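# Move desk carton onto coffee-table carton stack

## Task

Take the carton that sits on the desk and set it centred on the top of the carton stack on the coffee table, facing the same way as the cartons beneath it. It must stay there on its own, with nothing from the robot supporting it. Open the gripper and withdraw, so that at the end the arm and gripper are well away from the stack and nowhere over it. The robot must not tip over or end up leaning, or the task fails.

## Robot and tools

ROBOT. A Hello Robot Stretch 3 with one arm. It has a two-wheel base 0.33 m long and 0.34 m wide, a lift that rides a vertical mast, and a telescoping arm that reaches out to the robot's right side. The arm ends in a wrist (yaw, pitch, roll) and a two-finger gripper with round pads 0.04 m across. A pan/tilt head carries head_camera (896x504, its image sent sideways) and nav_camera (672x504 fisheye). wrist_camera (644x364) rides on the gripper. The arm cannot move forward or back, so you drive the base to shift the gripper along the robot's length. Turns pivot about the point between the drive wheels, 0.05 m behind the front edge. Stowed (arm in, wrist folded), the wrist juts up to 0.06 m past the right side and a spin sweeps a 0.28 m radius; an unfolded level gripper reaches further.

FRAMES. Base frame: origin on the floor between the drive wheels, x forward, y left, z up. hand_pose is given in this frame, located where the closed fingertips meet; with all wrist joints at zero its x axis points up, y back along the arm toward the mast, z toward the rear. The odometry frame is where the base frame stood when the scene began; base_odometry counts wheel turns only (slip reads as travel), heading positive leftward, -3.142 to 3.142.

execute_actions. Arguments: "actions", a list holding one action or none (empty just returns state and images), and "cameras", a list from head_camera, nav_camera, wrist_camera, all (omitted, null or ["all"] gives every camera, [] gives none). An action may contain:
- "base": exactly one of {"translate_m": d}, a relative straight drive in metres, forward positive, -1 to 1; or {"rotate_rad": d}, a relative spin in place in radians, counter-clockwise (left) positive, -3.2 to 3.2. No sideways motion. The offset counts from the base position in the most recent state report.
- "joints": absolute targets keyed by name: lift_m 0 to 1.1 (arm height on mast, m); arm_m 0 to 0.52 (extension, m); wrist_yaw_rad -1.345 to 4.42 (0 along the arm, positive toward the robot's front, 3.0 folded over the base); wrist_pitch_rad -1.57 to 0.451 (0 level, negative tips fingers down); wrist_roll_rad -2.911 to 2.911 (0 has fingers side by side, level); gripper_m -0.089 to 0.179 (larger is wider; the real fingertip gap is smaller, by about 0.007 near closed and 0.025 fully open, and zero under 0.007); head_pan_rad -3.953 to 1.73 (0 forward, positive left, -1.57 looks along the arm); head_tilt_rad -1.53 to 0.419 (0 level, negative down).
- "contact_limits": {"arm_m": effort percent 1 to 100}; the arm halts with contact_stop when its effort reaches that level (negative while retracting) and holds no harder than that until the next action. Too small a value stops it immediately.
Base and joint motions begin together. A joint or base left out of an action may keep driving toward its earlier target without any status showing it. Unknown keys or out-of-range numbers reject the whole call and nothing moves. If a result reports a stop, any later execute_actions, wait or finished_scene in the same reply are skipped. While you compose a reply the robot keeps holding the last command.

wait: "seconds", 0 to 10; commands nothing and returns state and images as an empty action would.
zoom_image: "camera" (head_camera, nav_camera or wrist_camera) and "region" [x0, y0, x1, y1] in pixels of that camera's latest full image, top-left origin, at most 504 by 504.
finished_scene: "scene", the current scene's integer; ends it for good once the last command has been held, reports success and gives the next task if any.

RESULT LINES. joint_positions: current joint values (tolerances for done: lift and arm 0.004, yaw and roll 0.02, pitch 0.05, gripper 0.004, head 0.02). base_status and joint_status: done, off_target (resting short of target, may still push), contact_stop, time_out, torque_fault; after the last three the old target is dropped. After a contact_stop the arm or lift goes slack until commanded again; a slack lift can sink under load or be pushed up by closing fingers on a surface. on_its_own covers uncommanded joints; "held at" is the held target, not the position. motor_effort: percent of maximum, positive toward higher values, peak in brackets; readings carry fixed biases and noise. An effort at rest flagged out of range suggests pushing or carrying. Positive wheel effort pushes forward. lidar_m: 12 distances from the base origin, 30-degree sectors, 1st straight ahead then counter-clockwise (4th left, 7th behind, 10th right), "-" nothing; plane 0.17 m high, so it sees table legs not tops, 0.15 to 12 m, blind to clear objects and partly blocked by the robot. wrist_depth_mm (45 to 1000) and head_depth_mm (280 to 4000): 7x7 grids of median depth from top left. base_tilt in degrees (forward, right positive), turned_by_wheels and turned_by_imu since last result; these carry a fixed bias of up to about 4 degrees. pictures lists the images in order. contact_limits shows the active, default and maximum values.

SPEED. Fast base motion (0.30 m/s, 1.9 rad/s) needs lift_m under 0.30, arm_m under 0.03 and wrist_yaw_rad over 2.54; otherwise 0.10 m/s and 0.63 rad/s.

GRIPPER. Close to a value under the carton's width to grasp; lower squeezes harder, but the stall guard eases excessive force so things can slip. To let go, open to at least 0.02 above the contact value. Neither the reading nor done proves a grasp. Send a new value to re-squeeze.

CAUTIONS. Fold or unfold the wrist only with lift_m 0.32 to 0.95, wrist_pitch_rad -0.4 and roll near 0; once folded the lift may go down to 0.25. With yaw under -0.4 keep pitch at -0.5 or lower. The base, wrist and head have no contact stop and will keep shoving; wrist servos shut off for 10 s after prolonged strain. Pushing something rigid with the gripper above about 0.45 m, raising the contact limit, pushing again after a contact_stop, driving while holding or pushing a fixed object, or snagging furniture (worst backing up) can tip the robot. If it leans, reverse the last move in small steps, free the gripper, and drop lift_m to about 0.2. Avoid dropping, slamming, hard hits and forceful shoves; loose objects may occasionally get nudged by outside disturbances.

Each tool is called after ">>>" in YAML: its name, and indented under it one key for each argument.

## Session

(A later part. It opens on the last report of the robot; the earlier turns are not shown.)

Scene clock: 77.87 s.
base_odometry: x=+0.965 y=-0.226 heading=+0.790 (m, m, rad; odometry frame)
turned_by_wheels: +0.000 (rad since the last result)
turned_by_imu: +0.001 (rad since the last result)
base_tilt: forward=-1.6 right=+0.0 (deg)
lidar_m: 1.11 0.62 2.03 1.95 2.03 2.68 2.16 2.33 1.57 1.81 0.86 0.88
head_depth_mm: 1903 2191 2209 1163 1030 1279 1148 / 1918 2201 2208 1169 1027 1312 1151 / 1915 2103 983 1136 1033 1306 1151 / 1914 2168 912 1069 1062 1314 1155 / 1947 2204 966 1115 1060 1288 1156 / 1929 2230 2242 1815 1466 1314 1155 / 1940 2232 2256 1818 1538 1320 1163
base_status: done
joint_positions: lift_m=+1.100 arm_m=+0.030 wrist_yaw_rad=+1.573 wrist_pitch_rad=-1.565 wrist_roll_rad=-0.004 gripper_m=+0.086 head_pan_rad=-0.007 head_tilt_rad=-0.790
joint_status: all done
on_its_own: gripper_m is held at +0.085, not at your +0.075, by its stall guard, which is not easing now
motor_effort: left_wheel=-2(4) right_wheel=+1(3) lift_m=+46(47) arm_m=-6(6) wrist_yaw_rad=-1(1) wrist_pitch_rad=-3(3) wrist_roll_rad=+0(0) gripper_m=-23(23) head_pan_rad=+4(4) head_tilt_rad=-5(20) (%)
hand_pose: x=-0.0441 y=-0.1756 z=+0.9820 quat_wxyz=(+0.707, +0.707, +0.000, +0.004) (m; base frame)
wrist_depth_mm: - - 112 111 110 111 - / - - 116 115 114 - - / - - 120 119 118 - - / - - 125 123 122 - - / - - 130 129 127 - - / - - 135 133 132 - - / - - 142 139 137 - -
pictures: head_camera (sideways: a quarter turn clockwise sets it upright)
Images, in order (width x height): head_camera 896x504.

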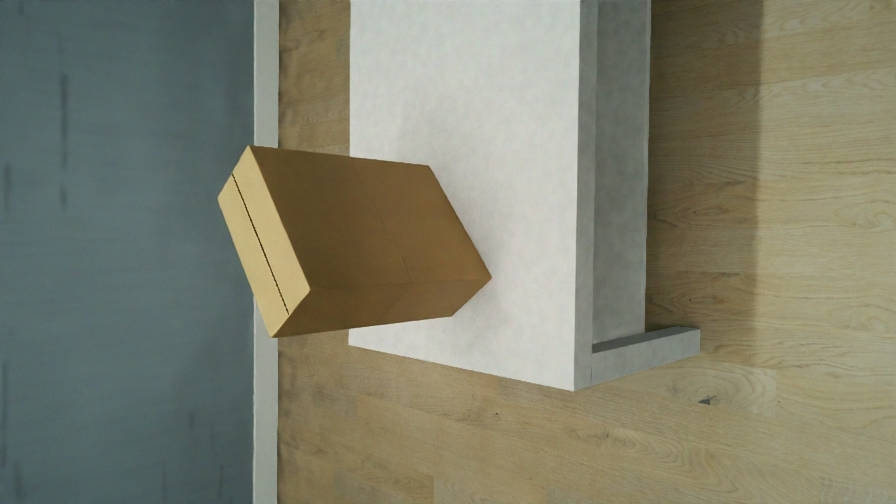

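>>> execute_actions:
  actions:
    - {"base":{"translate_m":0.27}}
  cameras: []

>>> execute_actions:
  actions:
    - {"base":{"rotate_rad":1.585},"joints":{"wrist_yaw_rad":2.235,"head_pan_rad":-1.5,"head_tilt_rad":-0.75}}
  cameras: []

>>> execute_actions:
  actions:
    - {"base":{"translate_m":-0.02},"joints":{"arm_m":0.40}}

Scene clock: 83.37 s.
base_odometry: x=+1.155 y=-0.034 heading=+0.790 (m, m, rad; odometry frame)
turned_by_wheels: +0.000 (rad since the last result)
turned_by_imu: +0.000 (rad since the last result)
base_tilt: forward=-1.6 right=+0.2 (deg)
lidar_m: 0.85 0.38 2.03 1.95 2.03 2.75 2.42 2.13 1.68 1.81 0.70 1.03
head_depth_mm: 1667 1917 2114 1168 985 843 1110 / 1667 1905 2116 1144 983 847 1112 / 1690 1916 2085 775 941 850 1118 / 1686 1908 2162 706 858 849 1121 / 1685 1921 2151 704 906 855 1102 / 1693 1934 2157 1812 1469 853 1102 / 1703 1953 2147 1823 1534 1318 1156
base_status: done
joint_positions: lift_m=+1.100 arm_m=+0.030 wrist_yaw_rad=+1.573 wrist_pitch_rad=-1.565 wrist_roll_rad=-0.004 gripper_m=+0.086 head_pan_rad=-0.007 head_tilt_rad=-0.790
joint_status: not commanded
on_its_own: gripper_m is held at +0.085, not at your +0.075, by its stall guard, which is not easing now
motor_effort: left_wheel=-2(3) right_wheel=+1(5) lift_m=+47(47) arm_m=-6(6) wrist_yaw_rad=-2(1) wrist_pitch_rad=-3(3) wrist_roll_rad=+0(0) gripper_m=-23(23) head_pan_rad=+3(4) head_tilt_rad=-5(5) (%)
hand_pose: x=-0.0441 y=-0.1756 z=+0.9820 quat_wxyz=(+0.707, +0.707, +0.000, +0.004) (m; base frame)
wrist_depth_mm: - - 112 111 110 110 - / - - 116 115 113 - - / - - 120 119 118 - - / - - 125 123 122 - - / - - 130 128 127 - - / - - 135 134 132 - - / - - 142 139 137 - -
pictures: none
No camera images: the call's "cameras" was empty. Leave "cameras" out to get every camera's image.

Scene clock: 86.87 s.
base_odometry: x=+1.155 y=-0.034 heading=+2.374 (m, m, rad; odometry frame)
turned_by_wheels: +1.585 (rad since the last result)
turned_by_imu: +1.569 (rad since the last result)
base_tilt: forward=-1.7 right=+0.1 (deg)
lidar_m: 1.95 2.02 2.77 2.42 2.13 1.68 1.81 0.70 1.03 0.84 0.37 2.02
head_depth_mm: - - - - - 290 - / - - 2132 - - 290 - / - - 2125 733 - 288 - / - 1975 2147 735 - 288 - / 1698 1928 2193 1887 988 292 - / 1731 1974 2218 1901 1575 1364 1151 / 1734 2004 2226 1903 1571 1343 1168
base_status: done
joint_positions: lift_m=+1.100 arm_m=+0.030 wrist_yaw_rad=+2.232 wrist_pitch_rad=-1.565 wrist_roll_rad=-0.004 gripper_m=+0.086 head_pan_rad=-1.493 head_tilt_rad=-0.754
joint_status: all done
on_its_own: gripper_m is held at +0.085, not at your +0.075, by its stall guard, which is not easing now
motor_effort: left_wheel=-1(4) right_wheel=+1(5) lift_m=+47(47) arm_m=-6(6) wrist_yaw_rad=+2(3) wrist_pitch_rad=-3(3) wrist_roll_rad=+0(0) gripper_m=-24(23) head_pan_rad=-3(41) head_tilt_rad=+1(7) (%)
hand_pose: x=-0.0392 y=-0.1895 z=+0.9820 quat_wxyz=(+0.668, +0.669, +0.229, +0.232) (m; base frame)
wrist_depth_mm: - - 112 111 109 111 - / - - 116 114 113 - - / - - 120 119 118 662 - / - - 125 123 122 595 - / - - 130 128 127 284 396 / - - 135 133 132 - 350 / - - 141 139 137 498 359
pictures: none
No camera images: the call's "cameras" was empty. Leave "cameras" out to get every camera's image.

Scene clock: 90.80 s.
base_odometry: x=+1.170 y=-0.048 heading=+2.374 (m, m, rad; odometry frame)
turned_by_wheels: +0.000 (rad since the last result)
turned_by_imu: -0.001 (rad since the last result)
base_tilt: forward=-1.6 right=+0.0 (deg)
lidar_m: 1.97 2.05 2.79 2.43 2.11 1.66 1.79 0.68 1.02 0.85 0.38 2.04
head_depth_mm: 1648 1772 573 1146 1007 863 796 / - 1838 535 626 983 862 1025 / 1611 1860 511 564 888 866 1037 / 1676 1912 539 608 795 866 1104 / 1689 1939 2206 1722 969 869 1076 / 1720 1940 2206 1891 1569 1257 1132 / 1740 2001 2212 1882 1573 1345 1168
base_status: done
joint_positions: lift_m=+1.100 arm_m=+0.400 wrist_yaw_rad=+2.232 wrist_pitch_rad=-1.565 wrist_roll_rad=-0.004 gripper_m=+0.086 head_pan_rad=-1.493 head_tilt_rad=-0.754
joint_status: all done
on_its_own: gripper_m is held at +0.085, not at your +0.075, by its stall guard, which is not easing now
motor_effort: left_wheel=-1(7) right_wheel=+2(3) lift_m=+47(47) arm_m=+5(5) wrist_yaw_rad=+2(1) wrist_pitch_rad=-3(3) wrist_roll_rad=+0(0) gripper_m=-24(23) head_pan_rad=-2(2) head_tilt_rad=+2(2) (%)
hand_pose: x=-0.0392 y=-0.5587 z=+0.9820 quat_wxyz=(+0.668, +0.669, +0.229, +0.233) (m; base frame)
wrist_depth_mm: - - 112 111 110 111 - / - - 116 115 114 - - / - - 120 119 118 646 - / - - 125 123 122 - - / - - 130 128 127 - - / - - 135 134 132 - - / - - 142 139 138 - -
pictures: head_camera (sideways: a quarter turn clockwise sets it upright), nav_camera (sideways: a quarter turn counterclockwise sets it upright), wrist_camera
Images, in order (width x height): head_camera 896x504, nav_camera 672x504, wrist_camera 644x364.

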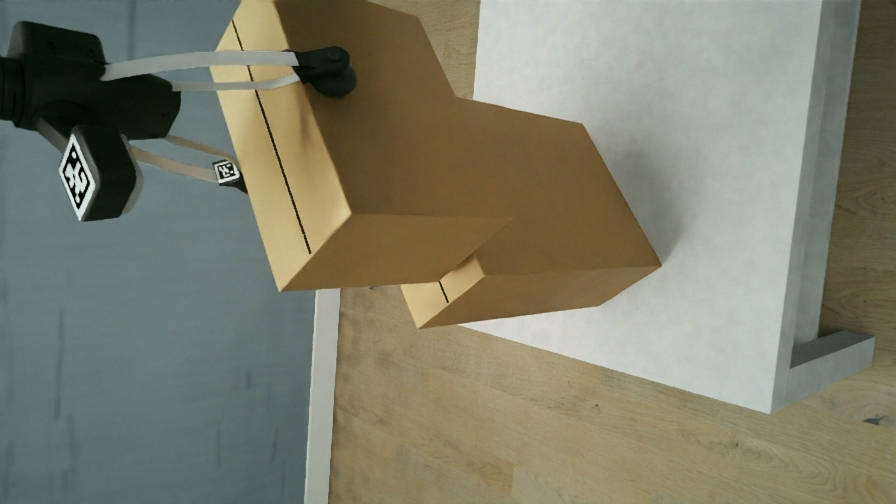

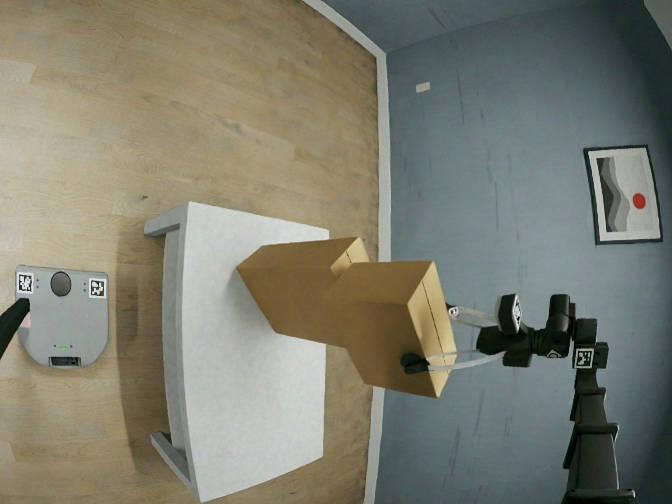

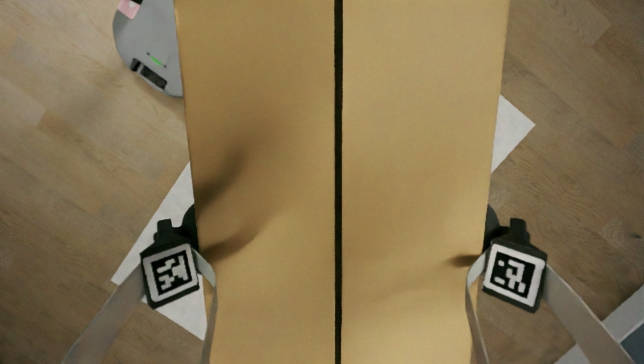

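>>> execute_actions:
  actions:
    - {"base":{"translate_m":0.055},"joints":{"arm_m":0.458}}
  cameras: []

>>> execute_actions:
  actions:
    - {"joints":{"lift_m":1.088}}
  cameras: ["head_camera"]

>>> zoom_image:
  camera: "head_camera"
  region: [330,60,630,360]

Scene clock: 93.93 s.
base_odometry: x=+1.130 y=-0.010 heading=+2.374 (m, m, rad; odometry frame)
turned_by_wheels: +0.000 (rad since the last result)
turned_by_imu: -0.001 (rad since the last result)
base_tilt: forward=-1.5 right=+0.1 (deg)
lidar_m: 1.91 1.99 2.72 2.42 2.15 1.71 1.85 0.73 1.06 0.84 0.36 1.97
head_depth_mm: 1649 1739 650 1150 1006 864 1004 / - 648 592 723 926 866 1028 / 1604 1783 552 646 810 862 1047 / 1686 1881 589 702 850 869 1106 / 1708 1939 2194 1901 1459 865 1011 / 1726 1970 2208 1892 1568 1340 1172 / 1742 1987 2220 1907 1567 1338 1170
base_status: done
joint_positions: lift_m=+1.100 arm_m=+0.458 wrist_yaw_rad=+2.232 wrist_pitch_rad=-1.565 wrist_roll_rad=-0.004 gripper_m=+0.086 head_pan_rad=-1.493 head_tilt_rad=-0.754
joint_status: all done
on_its_own: gripper_m is held at +0.085, not at your +0.075, by its stall guard, which is not easing now
motor_effort: left_wheel=-1(3) right_wheel=+1(6) lift_m=+46(47) arm_m=+5(5) wrist_yaw_rad=+2(1) wrist_pitch_rad=-3(3) wrist_roll_rad=+0(0) gripper_m=-24(23) head_pan_rad=-2(4) head_tilt_rad=+2(1) (%)
hand_pose: x=-0.0392 y=-0.6167 z=+0.9820 quat_wxyz=(+0.668, +0.669, +0.229, +0.233) (m; base frame)
wrist_depth_mm: - - 113 111 110 111 - / - - 116 115 114 - - / - - 120 119 118 - - / - - 125 124 122 - - / - 736 130 129 127 - - / - 765 135 134 132 - - / - - 141 139 137 - -
pictures: none
No camera images: the call's "cameras" was empty. Leave "cameras" out to get every camera's image.

Scene clock: 94.70 s.
base_odometry: x=+1.130 y=-0.010 heading=+2.374 (m, m, rad; odometry frame)
turned_by_wheels: +0.000 (rad since the last result)
turned_by_imu: +0.000 (rad since the last result)
base_tilt: forward=-1.5 right=+0.1 (deg)
lidar_m: 1.91 1.99 2.72 2.41 2.16 1.71 1.84 0.73 1.05 0.84 0.36 1.98
head_depth_mm: 1654 1771 649 1145 1005 863 1004 / - 1238 584 718 927 862 1026 / 1601 1813 560 648 810 864 1049 / 1689 1903 589 693 853 864 1109 / 1701 1949 2208 1887 1464 868 1006 / 1723 1954 2214 1897 1575 1344 1168 / 1748 1991 2234 1901 1561 1342 1170
base_status: not commanded
joint_positions: lift_m=+1.088 arm_m=+0.458 wrist_yaw_rad=+2.232 wrist_pitch_rad=-1.565 wrist_roll_rad=-0.004 gripper_m=+0.086 head_pan_rad=-1.493 head_tilt_rad=-0.754
joint_status: all done
on_its_own: gripper_m is held at +0.085, not at your +0.075, by its stall guard, which is not easing now
motor_effort: left_wheel=-1(1) right_wheel=+1(1) lift_m=+31(42) arm_m=+5(5) wrist_yaw_rad=+0(2) wrist_pitch_rad=-3(3) wrist_roll_rad=+0(0) gripper_m=-23(23) head_pan_rad=-3(3) head_tilt_rad=+1(1) (%)
hand_pose: x=-0.0392 y=-0.6167 z=+0.9706 quat_wxyz=(+0.668, +0.669, +0.229, +0.233) (m; base frame)
wrist_depth_mm: - - 112 111 110 110 - / - - 116 115 114 - - / - - 120 119 118 - - / - - 125 123 122 - - / - 718 129 128 127 - - / - 756 135 133 132 - - / - - 142 139 137 - -
pictures: head_camera (sideways: a quarter turn clockwise sets it upright)
Images, in order (width x height): head_camera 896x504.

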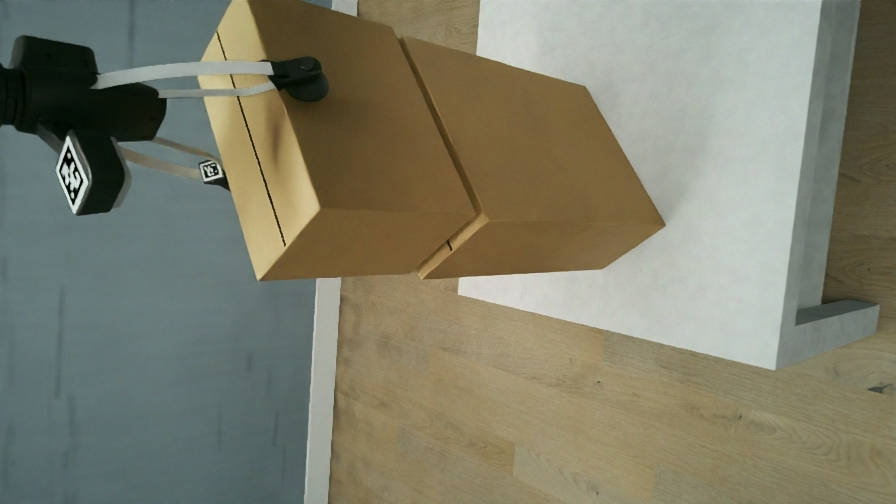

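Region (330, 60, 630, 360) of head_camera's 896x504 image, scaled by 1.680, with more detail than that image has.

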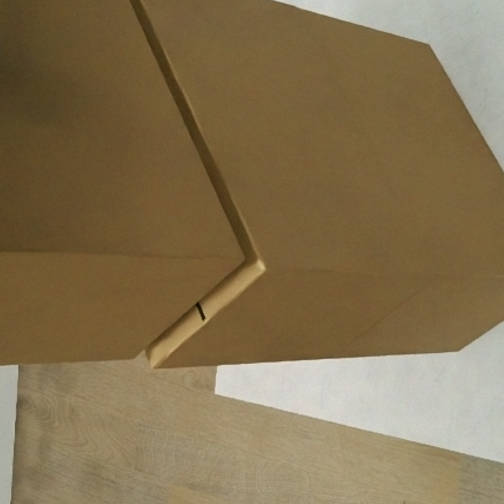

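>>> execute_actions:
  actions:
    - {"joints":{"lift_m":1.077}}
  cameras: ["head_camera"]

>>> zoom_image:
  camera: "head_camera"
  region: [330,0,630,300]

Scene clock: 96.03 s.
base_odometry: x=+1.130 y=-0.010 heading=+2.374 (m, m, rad; odometry frame)
turned_by_wheels: +0.000 (rad since the last result)
turned_by_imu: +0.000 (rad since the last result)
base_tilt: forward=-1.6 right=+0.1 (deg)
lidar_m: 1.91 1.99 2.71 2.42 2.15 1.71 1.85 0.73 1.05 0.84 0.36 1.98
head_depth_mm: 1610 1781 648 1147 1006 863 1005 / - 686 602 717 929 862 1027 / 1621 1852 565 646 813 866 1045 / 1677 1922 607 692 851 865 1109 / 1704 1933 2202 1887 1465 867 1006 / 1717 1957 2206 1905 1563 1341 1172 / 1735 2005 2225 1905 1576 1334 1169
base_status: not commanded
joint_positions: lift_m=+1.077 arm_m=+0.458 wrist_yaw_rad=+2.232 wrist_pitch_rad=-1.565 wrist_roll_rad=-0.004 gripper_m=+0.086 head_pan_rad=-1.493 head_tilt_rad=-0.754
joint_status: all done
on_its_own: gripper_m is held at +0.085, not at your +0.075, by its stall guard, which is not easing now
motor_effort: left_wheel=-1(1) right_wheel=+1(1) lift_m=+29(32) arm_m=+5(5) wrist_yaw_rad=+2(1) wrist_pitch_rad=-3(3) wrist_roll_rad=+0(0) gripper_m=-24(23) head_pan_rad=-3(3) head_tilt_rad=+2(2) (%)
hand_pose: x=-0.0392 y=-0.6167 z=+0.9596 quat_wxyz=(+0.668, +0.669, +0.229, +0.233) (m; base frame)
wrist_depth_mm: - - 112 111 110 111 968 / - - 116 114 113 - - / - - 120 119 118 - - / - - 125 123 122 - - / - 707 130 128 127 - - / - 737 135 133 132 - - / - - 141 139 137 - -
pictures: head_camera (sideways: a quarter turn clockwise sets it upright)
Images, in order (width x height): head_camera 896x504.

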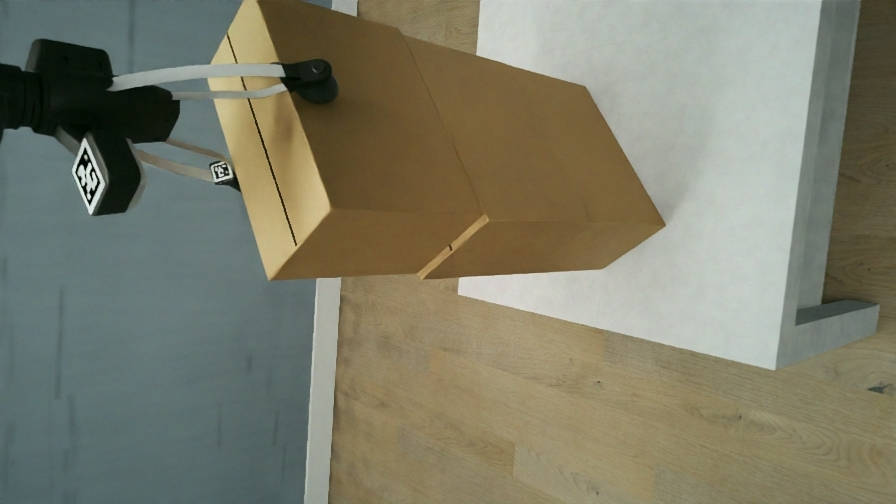

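Region (330, 0, 630, 300) of head_camera's 896x504 image, scaled by 1.680, with more detail than that image has.

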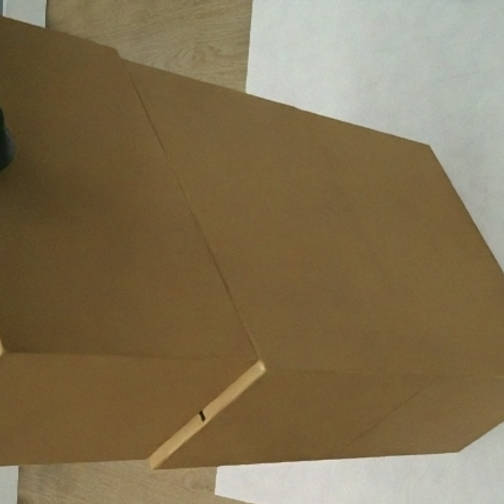

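>>> execute_actions:
  actions:
    - {"joints":{"lift_m":1.092}}
  cameras: []

>>> execute_actions:
  actions:
    - {"base":{"translate_m":0.008},"joints":{"arm_m":0.452}}
  cameras: []

>>> execute_actions:
  actions:
    - {"joints":{"lift_m":1.077}}
  cameras: ["head_camera"]

>>> zoom_image:
  camera: "head_camera"
  region: [330,0,630,300]

Scene clock: 101.67 s.
base_odometry: x=+1.130 y=-0.010 heading=+2.374 (m, m, rad; odometry frame)
turned_by_wheels: +0.000 (rad since the last result)
turned_by_imu: -0.001 (rad since the last result)
base_tilt: forward=-1.7 right=+0.0 (deg)
lidar_m: 1.91 1.99 2.71 2.41 2.15 1.71 1.85 0.73 1.05 0.84 0.36 1.98
head_depth_mm: 1649 1752 649 1147 1003 861 1005 / - 1218 584 718 928 865 1028 / 1608 1817 553 647 812 864 1049 / 1678 1882 590 694 851 868 1107 / 1704 1948 2181 1893 1459 867 1007 / 1715 1966 2217 1890 1568 1344 1171 / 1744 1991 2238 1889 1564 1344 1173
base_status: not commanded
joint_positions: lift_m=+1.092 arm_m=+0.458 wrist_yaw_rad=+2.232 wrist_pitch_rad=-1.565 wrist_roll_rad=-0.004 gripper_m=+0.086 head_pan_rad=-1.493 head_tilt_rad=-0.754
joint_status: all done
on_its_own: gripper_m is held at +0.085, not at your +0.075, by its stall guard, which is not easing now
motor_effort: left_wheel=-1(1) right_wheel=+1(1) lift_m=+47(49) arm_m=+5(4) wrist_yaw_rad=+1(2) wrist_pitch_rad=-3(3) wrist_roll_rad=+0(0) gripper_m=-23(23) head_pan_rad=-4(3) head_tilt_rad=+1(1) (%)
hand_pose: x=-0.0392 y=-0.6167 z=+0.9740 quat_wxyz=(+0.668, +0.669, +0.229, +0.233) (m; base frame)
wrist_depth_mm: - - 112 111 110 111 - / - - 116 115 114 - - / - - 120 119 118 - - / - - 125 123 122 - - / - 719 129 128 127 - - / - 749 135 133 132 - - / - - 142 139 138 - -
pictures: none
No camera images: the call's "cameras" was empty. Leave "cameras" out to get every camera's image.

Scene clock: 103.10 s.
base_odometry: x=+1.124 y=-0.004 heading=+2.374 (m, m, rad; odometry frame)
turned_by_wheels: +0.000 (rad since the last result)
turned_by_imu: +0.000 (rad since the last result)
base_tilt: forward=-1.5 right=+0.0 (deg)
lidar_m: 1.90 1.98 2.70 2.42 2.16 1.71 1.85 0.74 1.06 0.84 0.36 1.97
head_depth_mm: 1632 1762 642 1113 1008 863 1005 / - 653 577 711 916 863 1025 / 1607 1814 553 638 803 865 1048 / 1682 1901 583 700 874 866 1107 / 1699 1939 2214 1895 1495 868 1005 / 1720 1977 2210 1886 1575 1339 1169 / 1744 1999 2221 1900 1568 1344 1171
base_status: done
joint_positions: lift_m=+1.092 arm_m=+0.452 wrist_yaw_rad=+2.232 wrist_pitch_rad=-1.565 wrist_roll_rad=-0.004 gripper_m=+0.086 head_pan_rad=-1.493 head_tilt_rad=-0.754
joint_status: all done
on_its_own: gripper_m is held at +0.085, not at your +0.075, by its stall guard, which is not easing now
motor_effort: left_wheel=-1(4) right_wheel=+1(8) lift_m=+47(46) arm_m=-6(5) wrist_yaw_rad=+1(1) wrist_pitch_rad=-3(3) wrist_roll_rad=+0(0) gripper_m=-24(23) head_pan_rad=-4(3) head_tilt_rad=+1(2) (%)
hand_pose: x=-0.0392 y=-0.6115 z=+0.9740 quat_wxyz=(+0.668, +0.669, +0.229, +0.233) (m; base frame)
wrist_depth_mm: - - 112 111 110 111 - / - - 116 115 114 - - / - - 121 119 118 - - / - - 125 124 122 - - / - 738 130 128 127 - - / - 751 135 133 132 - - / - - 141 139 137 - -
pictures: none
No camera images: the call's "cameras" was empty. Leave "cameras" out to get every camera's image.

Scene clock: 104.00 s.
base_odometry: x=+1.124 y=-0.004 heading=+2.374 (m, m, rad; odometry frame)
turned_by_wheels: +0.000 (rad since the last result)
turned_by_imu: +0.000 (rad since the last result)
base_tilt: forward=-1.6 right=+0.1 (deg)
lidar_m: 1.90 1.98 2.71 2.42 2.16 1.71 1.86 0.74 1.06 0.84 0.35 1.97
head_depth_mm: 1619 1777 642 1113 1007 863 1005 / - 686 594 709 914 864 1026 / 1628 1867 560 638 801 862 1048 / 1677 1909 598 700 873 866 1110 / 1705 1935 2215 1908 1493 867 1006 / 1719 1974 2196 1885 1566 1343 1166 / 1743 1992 2227 1911 1573 1338 1167
base_status: not commanded
joint_positions: lift_m=+1.077 arm_m=+0.452 wrist_yaw_rad=+2.232 wrist_pitch_rad=-1.566 wrist_roll_rad=-0.004 gripper_m=+0.086 head_pan_rad=-1.493 head_tilt_rad=-0.754
joint_status: all done
on_its_own: gripper_m is held at +0.085, not at your +0.075, by its stall guard, which is not easing now
motor_effort: left_wheel=-1(1) right_wheel=+1(1) lift_m=+29(42) arm_m=-6(6) wrist_yaw_rad=+2(1) wrist_pitch_rad=-2(2) wrist_roll_rad=+0(0) gripper_m=-23(23) head_pan_rad=-3(3) head_tilt_rad=+2(1) (%)
hand_pose: x=-0.0392 y=-0.6115 z=+0.9596 quat_wxyz=(+0.668, +0.669, +0.229, +0.233) (m; base frame)
wrist_depth_mm: - - 112 111 110 110 979 / - - 116 115 113 - - / - - 120 119 118 - - / - - 125 124 122 - - / - 710 129 128 127 - - / - 746 135 133 132 - - / - - 142 139 137 - -
pictures: head_camera (sideways: a quarter turn clockwise sets it upright)
Images, in order (width x height): head_camera 896x504.

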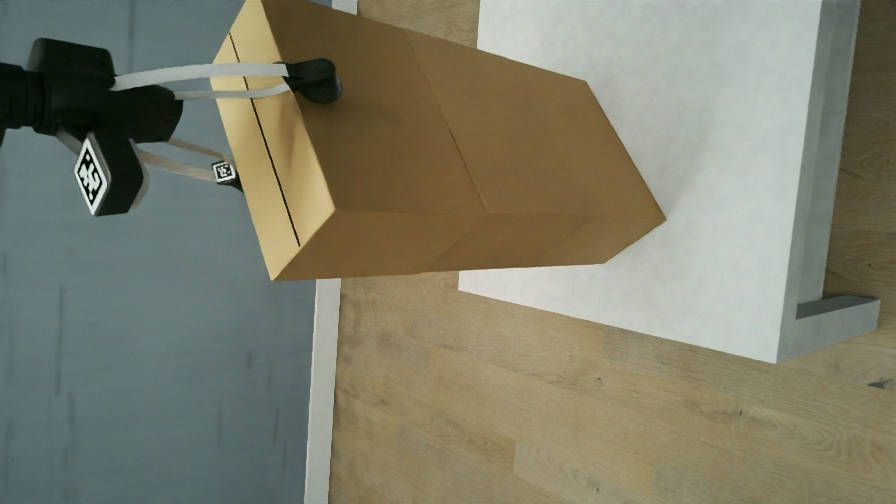

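Region (330, 0, 630, 300) of head_camera's 896x504 image, scaled by 1.680, with more detail than that image has.

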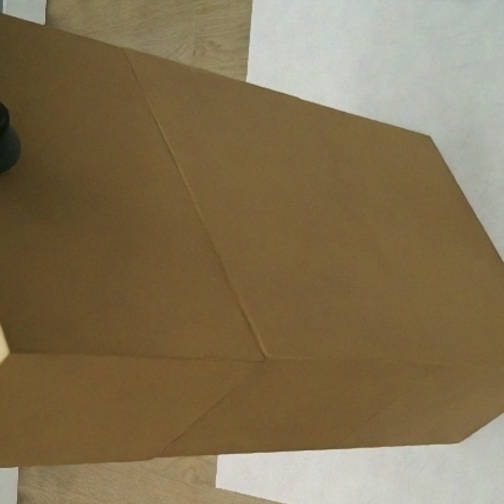

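>>> zoom_image:
  camera: "head_camera"
  region: [390,20,510,280]

Region (390, 20, 510, 280) of head_camera's 896x504 image, scaled by 1.938, with more detail than that image has; it fills the left 233 columns of this view, and the rest is white.

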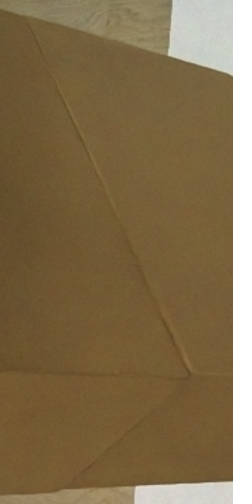

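>>> execute_actions:
  actions:
    - {"joints":{"lift_m":1.072}}
  cameras: []

Scene clock: 105.60 s.
base_odometry: x=+1.124 y=-0.004 heading=+2.374 (m, m, rad; odometry frame)
turned_by_wheels: +0.000 (rad since the last result)
turned_by_imu: +0.000 (rad since the last result)
base_tilt: forward=-1.7 right=+0.0 (deg)
lidar_m: 1.90 1.98 2.70 2.41 2.16 1.71 1.85 0.74 1.06 0.84 0.36 1.98
head_depth_mm: 1610 1781 643 1109 1004 862 1008 / - 686 592 709 919 863 1026 / 1620 1880 560 639 802 865 1050 / 1681 1896 598 701 874 867 1104 / 1707 1944 2194 1888 1498 867 1005 / 1715 1956 2212 1876 1569 1351 1170 / 1741 1994 2222 1902 1571 1343 1170
base_status: not commanded
joint_positions: lift_m=+1.076 arm_m=+0.452 wrist_yaw_rad=+2.232 wrist_pitch_rad=-1.568 wrist_roll_rad=-0.004 gripper_m=+0.086 head_pan_rad=-1.493 head_tilt_rad=-0.754
joint_status: lift_m contact_stop (moved -0.001 of -0.005)
on_its_own: gripper_m is held at +0.085, not at your +0.075, by its stall guard, which is not easing now; lift_m is slack since a contact_stop, until your next command for it
motor_effort: left_wheel=+1(1) right_wheel=-2(1) lift_m=+37(38) arm_m=-5(6) wrist_yaw_rad=+1(3) wrist_pitch_rad=-1(3) wrist_roll_rad=+0(0) gripper_m=-24(24) head_pan_rad=-2(3) head_tilt_rad=+1(1) (%)
hand_pose: x=-0.0396 y=-0.6118 z=+0.9583 quat_wxyz=(+0.668, +0.668, +0.230, +0.232) (m; base frame)
wrist_depth_mm: - - 111 110 109 110 975 / - - 115 114 113 - - / - - 119 118 117 - - / - - 124 122 121 - - / - 721 129 128 126 - - / - 748 135 133 132 - - / - - 141 138 137 - -
pictures: none
No camera images: the call's "cameras" was empty. Leave "cameras" out to get every camera's image.

>>> execute_actions:
  actions:
    - {"joints":{"gripper_m":0.179,"lift_m":1.08}}
  cameras: []

>>> execute_actions:
  actions:
    - {"joints":{"lift_m":1.1,"wrist_pitch_rad":0.0}}
  cameras: ["head_camera"]

Scene clock: 107.50 s.
base_odometry: x=+1.124 y=-0.004 heading=+2.374 (m, m, rad; odometry frame)
turned_by_wheels: +0.000 (rad since the last result)
turned_by_imu: -0.001 (rad since the last result)
base_tilt: forward=-1.6 right=+0.0 (deg)
lidar_m: 1.91 1.98 2.70 2.41 2.16 1.71 1.85 0.74 1.06 0.84 0.35 1.97
head_depth_mm: 1637 1770 651 1117 1006 861 1007 / - 1810 589 708 918 863 1024 / 1624 1855 560 640 801 865 1048 / 1683 1900 598 697 871 867 1104 / 1692 1928 2202 1879 1485 867 1004 / 1721 1963 2227 1892 1566 1337 1172 / 1748 1992 2233 1898 1572 1340 1175
base_status: not commanded
joint_positions: lift_m=+1.080 arm_m=+0.452 wrist_yaw_rad=+2.232 wrist_pitch_rad=-1.567 wrist_roll_rad=-0.004 gripper_m=+0.179 head_pan_rad=-1.493 head_tilt_rad=-0.754
joint_status: all done
motor_effort: left_wheel=-1(0) right_wheel=+0(0) lift_m=+45(47) arm_m=-5(5) wrist_yaw_rad=+2(1) wrist_pitch_rad=-2(2) wrist_roll_rad=+0(0) gripper_m=+0(100) head_pan_rad=-3(3) head_tilt_rad=+2(2) (%)
hand_pose: x=-0.0394 y=-0.6116 z=+0.9621 quat_wxyz=(+0.668, +0.668, +0.230, +0.232) (m; base frame)
wrist_depth_mm: - - 114 113 112 964 964 / - - 118 117 116 - - / - - 122 121 120 - - / - - 128 125 124 - - / - 704 132 130 129 - - / - 747 138 136 135 - - / - - 145 142 140 - -
pictures: none
No camera images: the call's "cameras" was empty. Leave "cameras" out to get every camera's image.

Scene clock: 109.17 s.
base_odometry: x=+1.124 y=-0.004 heading=+2.374 (m, m, rad; odometry frame)
turned_by_wheels: +0.000 (rad since the last result)
turned_by_imu: +0.000 (rad since the last result)
base_tilt: forward=-1.5 right=-0.1 (deg)
lidar_m: 1.91 1.98 2.71 2.42 2.16 1.71 1.85 0.73 1.06 0.84 0.35 1.97
head_depth_mm: 1618 1775 637 1114 1003 865 999 / 1649 1788 594 707 914 862 1026 / 1713 1851 559 640 800 864 1046 / 1726 1911 598 698 871 867 1103 / 1753 1938 2203 1890 1491 868 1004 / 1772 1965 2222 1905 1560 1339 1171 / 1765 1996 2233 1886 1576 1339 1173
base_status: not commanded
joint_positions: lift_m=+1.100 arm_m=+0.452 wrist_yaw_rad=+2.232 wrist_pitch_rad=-0.024 wrist_roll_rad=-0.004 gripper_m=+0.179 head_pan_rad=-1.493 head_tilt_rad=-0.754
joint_status: all done
motor_effort: left_wheel=-1(0) right_wheel=+1(0) lift_m=+46(49) arm_m=-5(5) wrist_yaw_rad=+2(1) wrist_pitch_rad=+14(15) wrist_roll_rad=+0(0) gripper_m=+0(1) head_pan_rad=-3(3) head_tilt_rad=+1(1) (%)
hand_pose: x=+0.1804 y=-0.4404 z=+1.2082 quat_wxyz=(+0.319, +0.637, -0.302, +0.633) (m; base frame)
wrist_depth_mm: - - - - - - - / - - - - - - - / - - - - - - - / - - - - - - - / - - - - - - - / - - - - - - - / - - - - - - -
pictures: head_camera (sideways: a quarter turn clockwise sets it upright)
Images, in order (width x height): head_camera 896x504.

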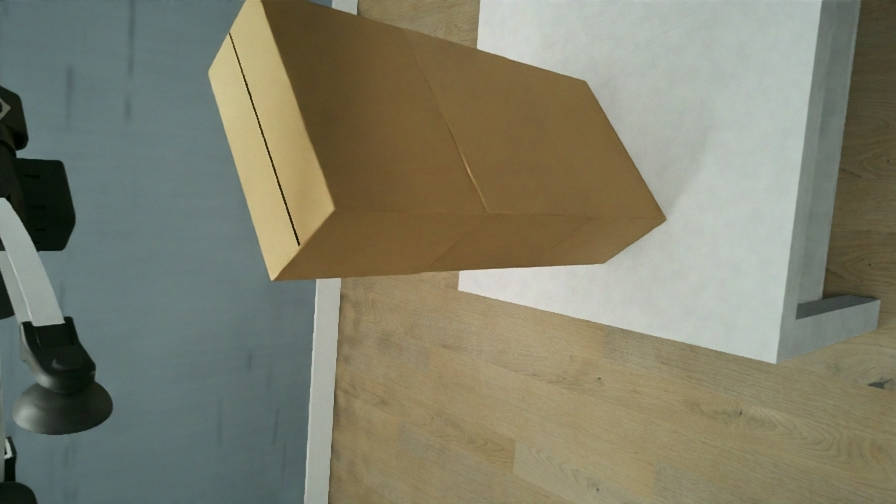

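Good. Move clear.

>>> execute_actions:
  actions:
    - {"base":{"translate_m":0.4},"joints":{"arm_m":0.0,"wrist_yaw_rad":1.57,"head_pan_rad":-1.9}}
  cameras: ["head_camera"]

Scene clock: 114.87 s.
base_odometry: x=+0.836 y=+0.274 heading=+2.374 (m, m, rad; odometry frame)
turned_by_wheels: +0.000 (rad since the last result)
turned_by_imu: +0.000 (rad since the last result)
base_tilt: forward=-1.5 right=+0.0 (deg)
lidar_m: 1.51 1.57 2.13 2.40 2.98 2.08 2.25 1.11 0.39 0.86 1.98 1.55
head_depth_mm: 1960 717 639 790 986 898 1157 / 1873 2063 698 799 939 882 1139 / - - 2277 1213 1013 951 1124 / - - - 1162 1449 1334 1167 / - - - - 1565 1332 1169 / - - - - 1568 1341 1167 / - - - - 1570 1343 1170
base_status: done
joint_positions: lift_m=+1.100 arm_m=+0.001 wrist_yaw_rad=+1.573 wrist_pitch_rad=-0.024 wrist_roll_rad=-0.004 gripper_m=+0.179 head_pan_rad=-1.893 head_tilt_rad=-0.754
joint_status: all done
motor_effort: left_wheel=-1(2) right_wheel=+1(5) lift_m=+46(46) arm_m=-6(7) wrist_yaw_rad=-2(3) wrist_pitch_rad=+14(14) wrist_roll_rad=+0(0) gripper_m=+0(1) head_pan_rad=-3(30) head_tilt_rad=+1(2) (%)
hand_pose: x=+0.2342 y=-0.1455 z=+1.2083 quat_wxyz=(+0.507, +0.505, -0.492, +0.496) (m; base frame)
wrist_depth_mm: - - - - - - - / - - - - - - - / - - - - - - - / - - - - - - - / - - - - - - - / - - - - - - - / - - - - - - -
pictures: head_camera (sideways: a quarter turn clockwise sets it upright)
Images, in order (width x height): head_camera 896x504.

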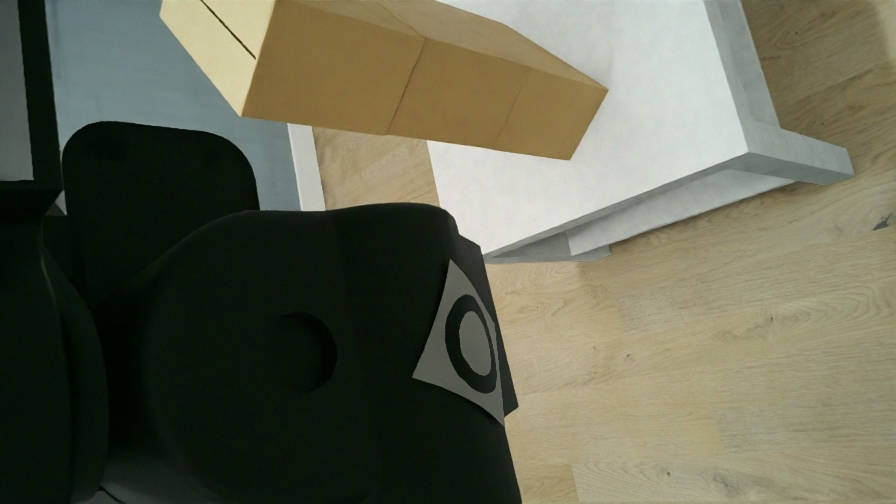

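>>> finished_scene:
  scene: 2

The scene is finished: the task was done.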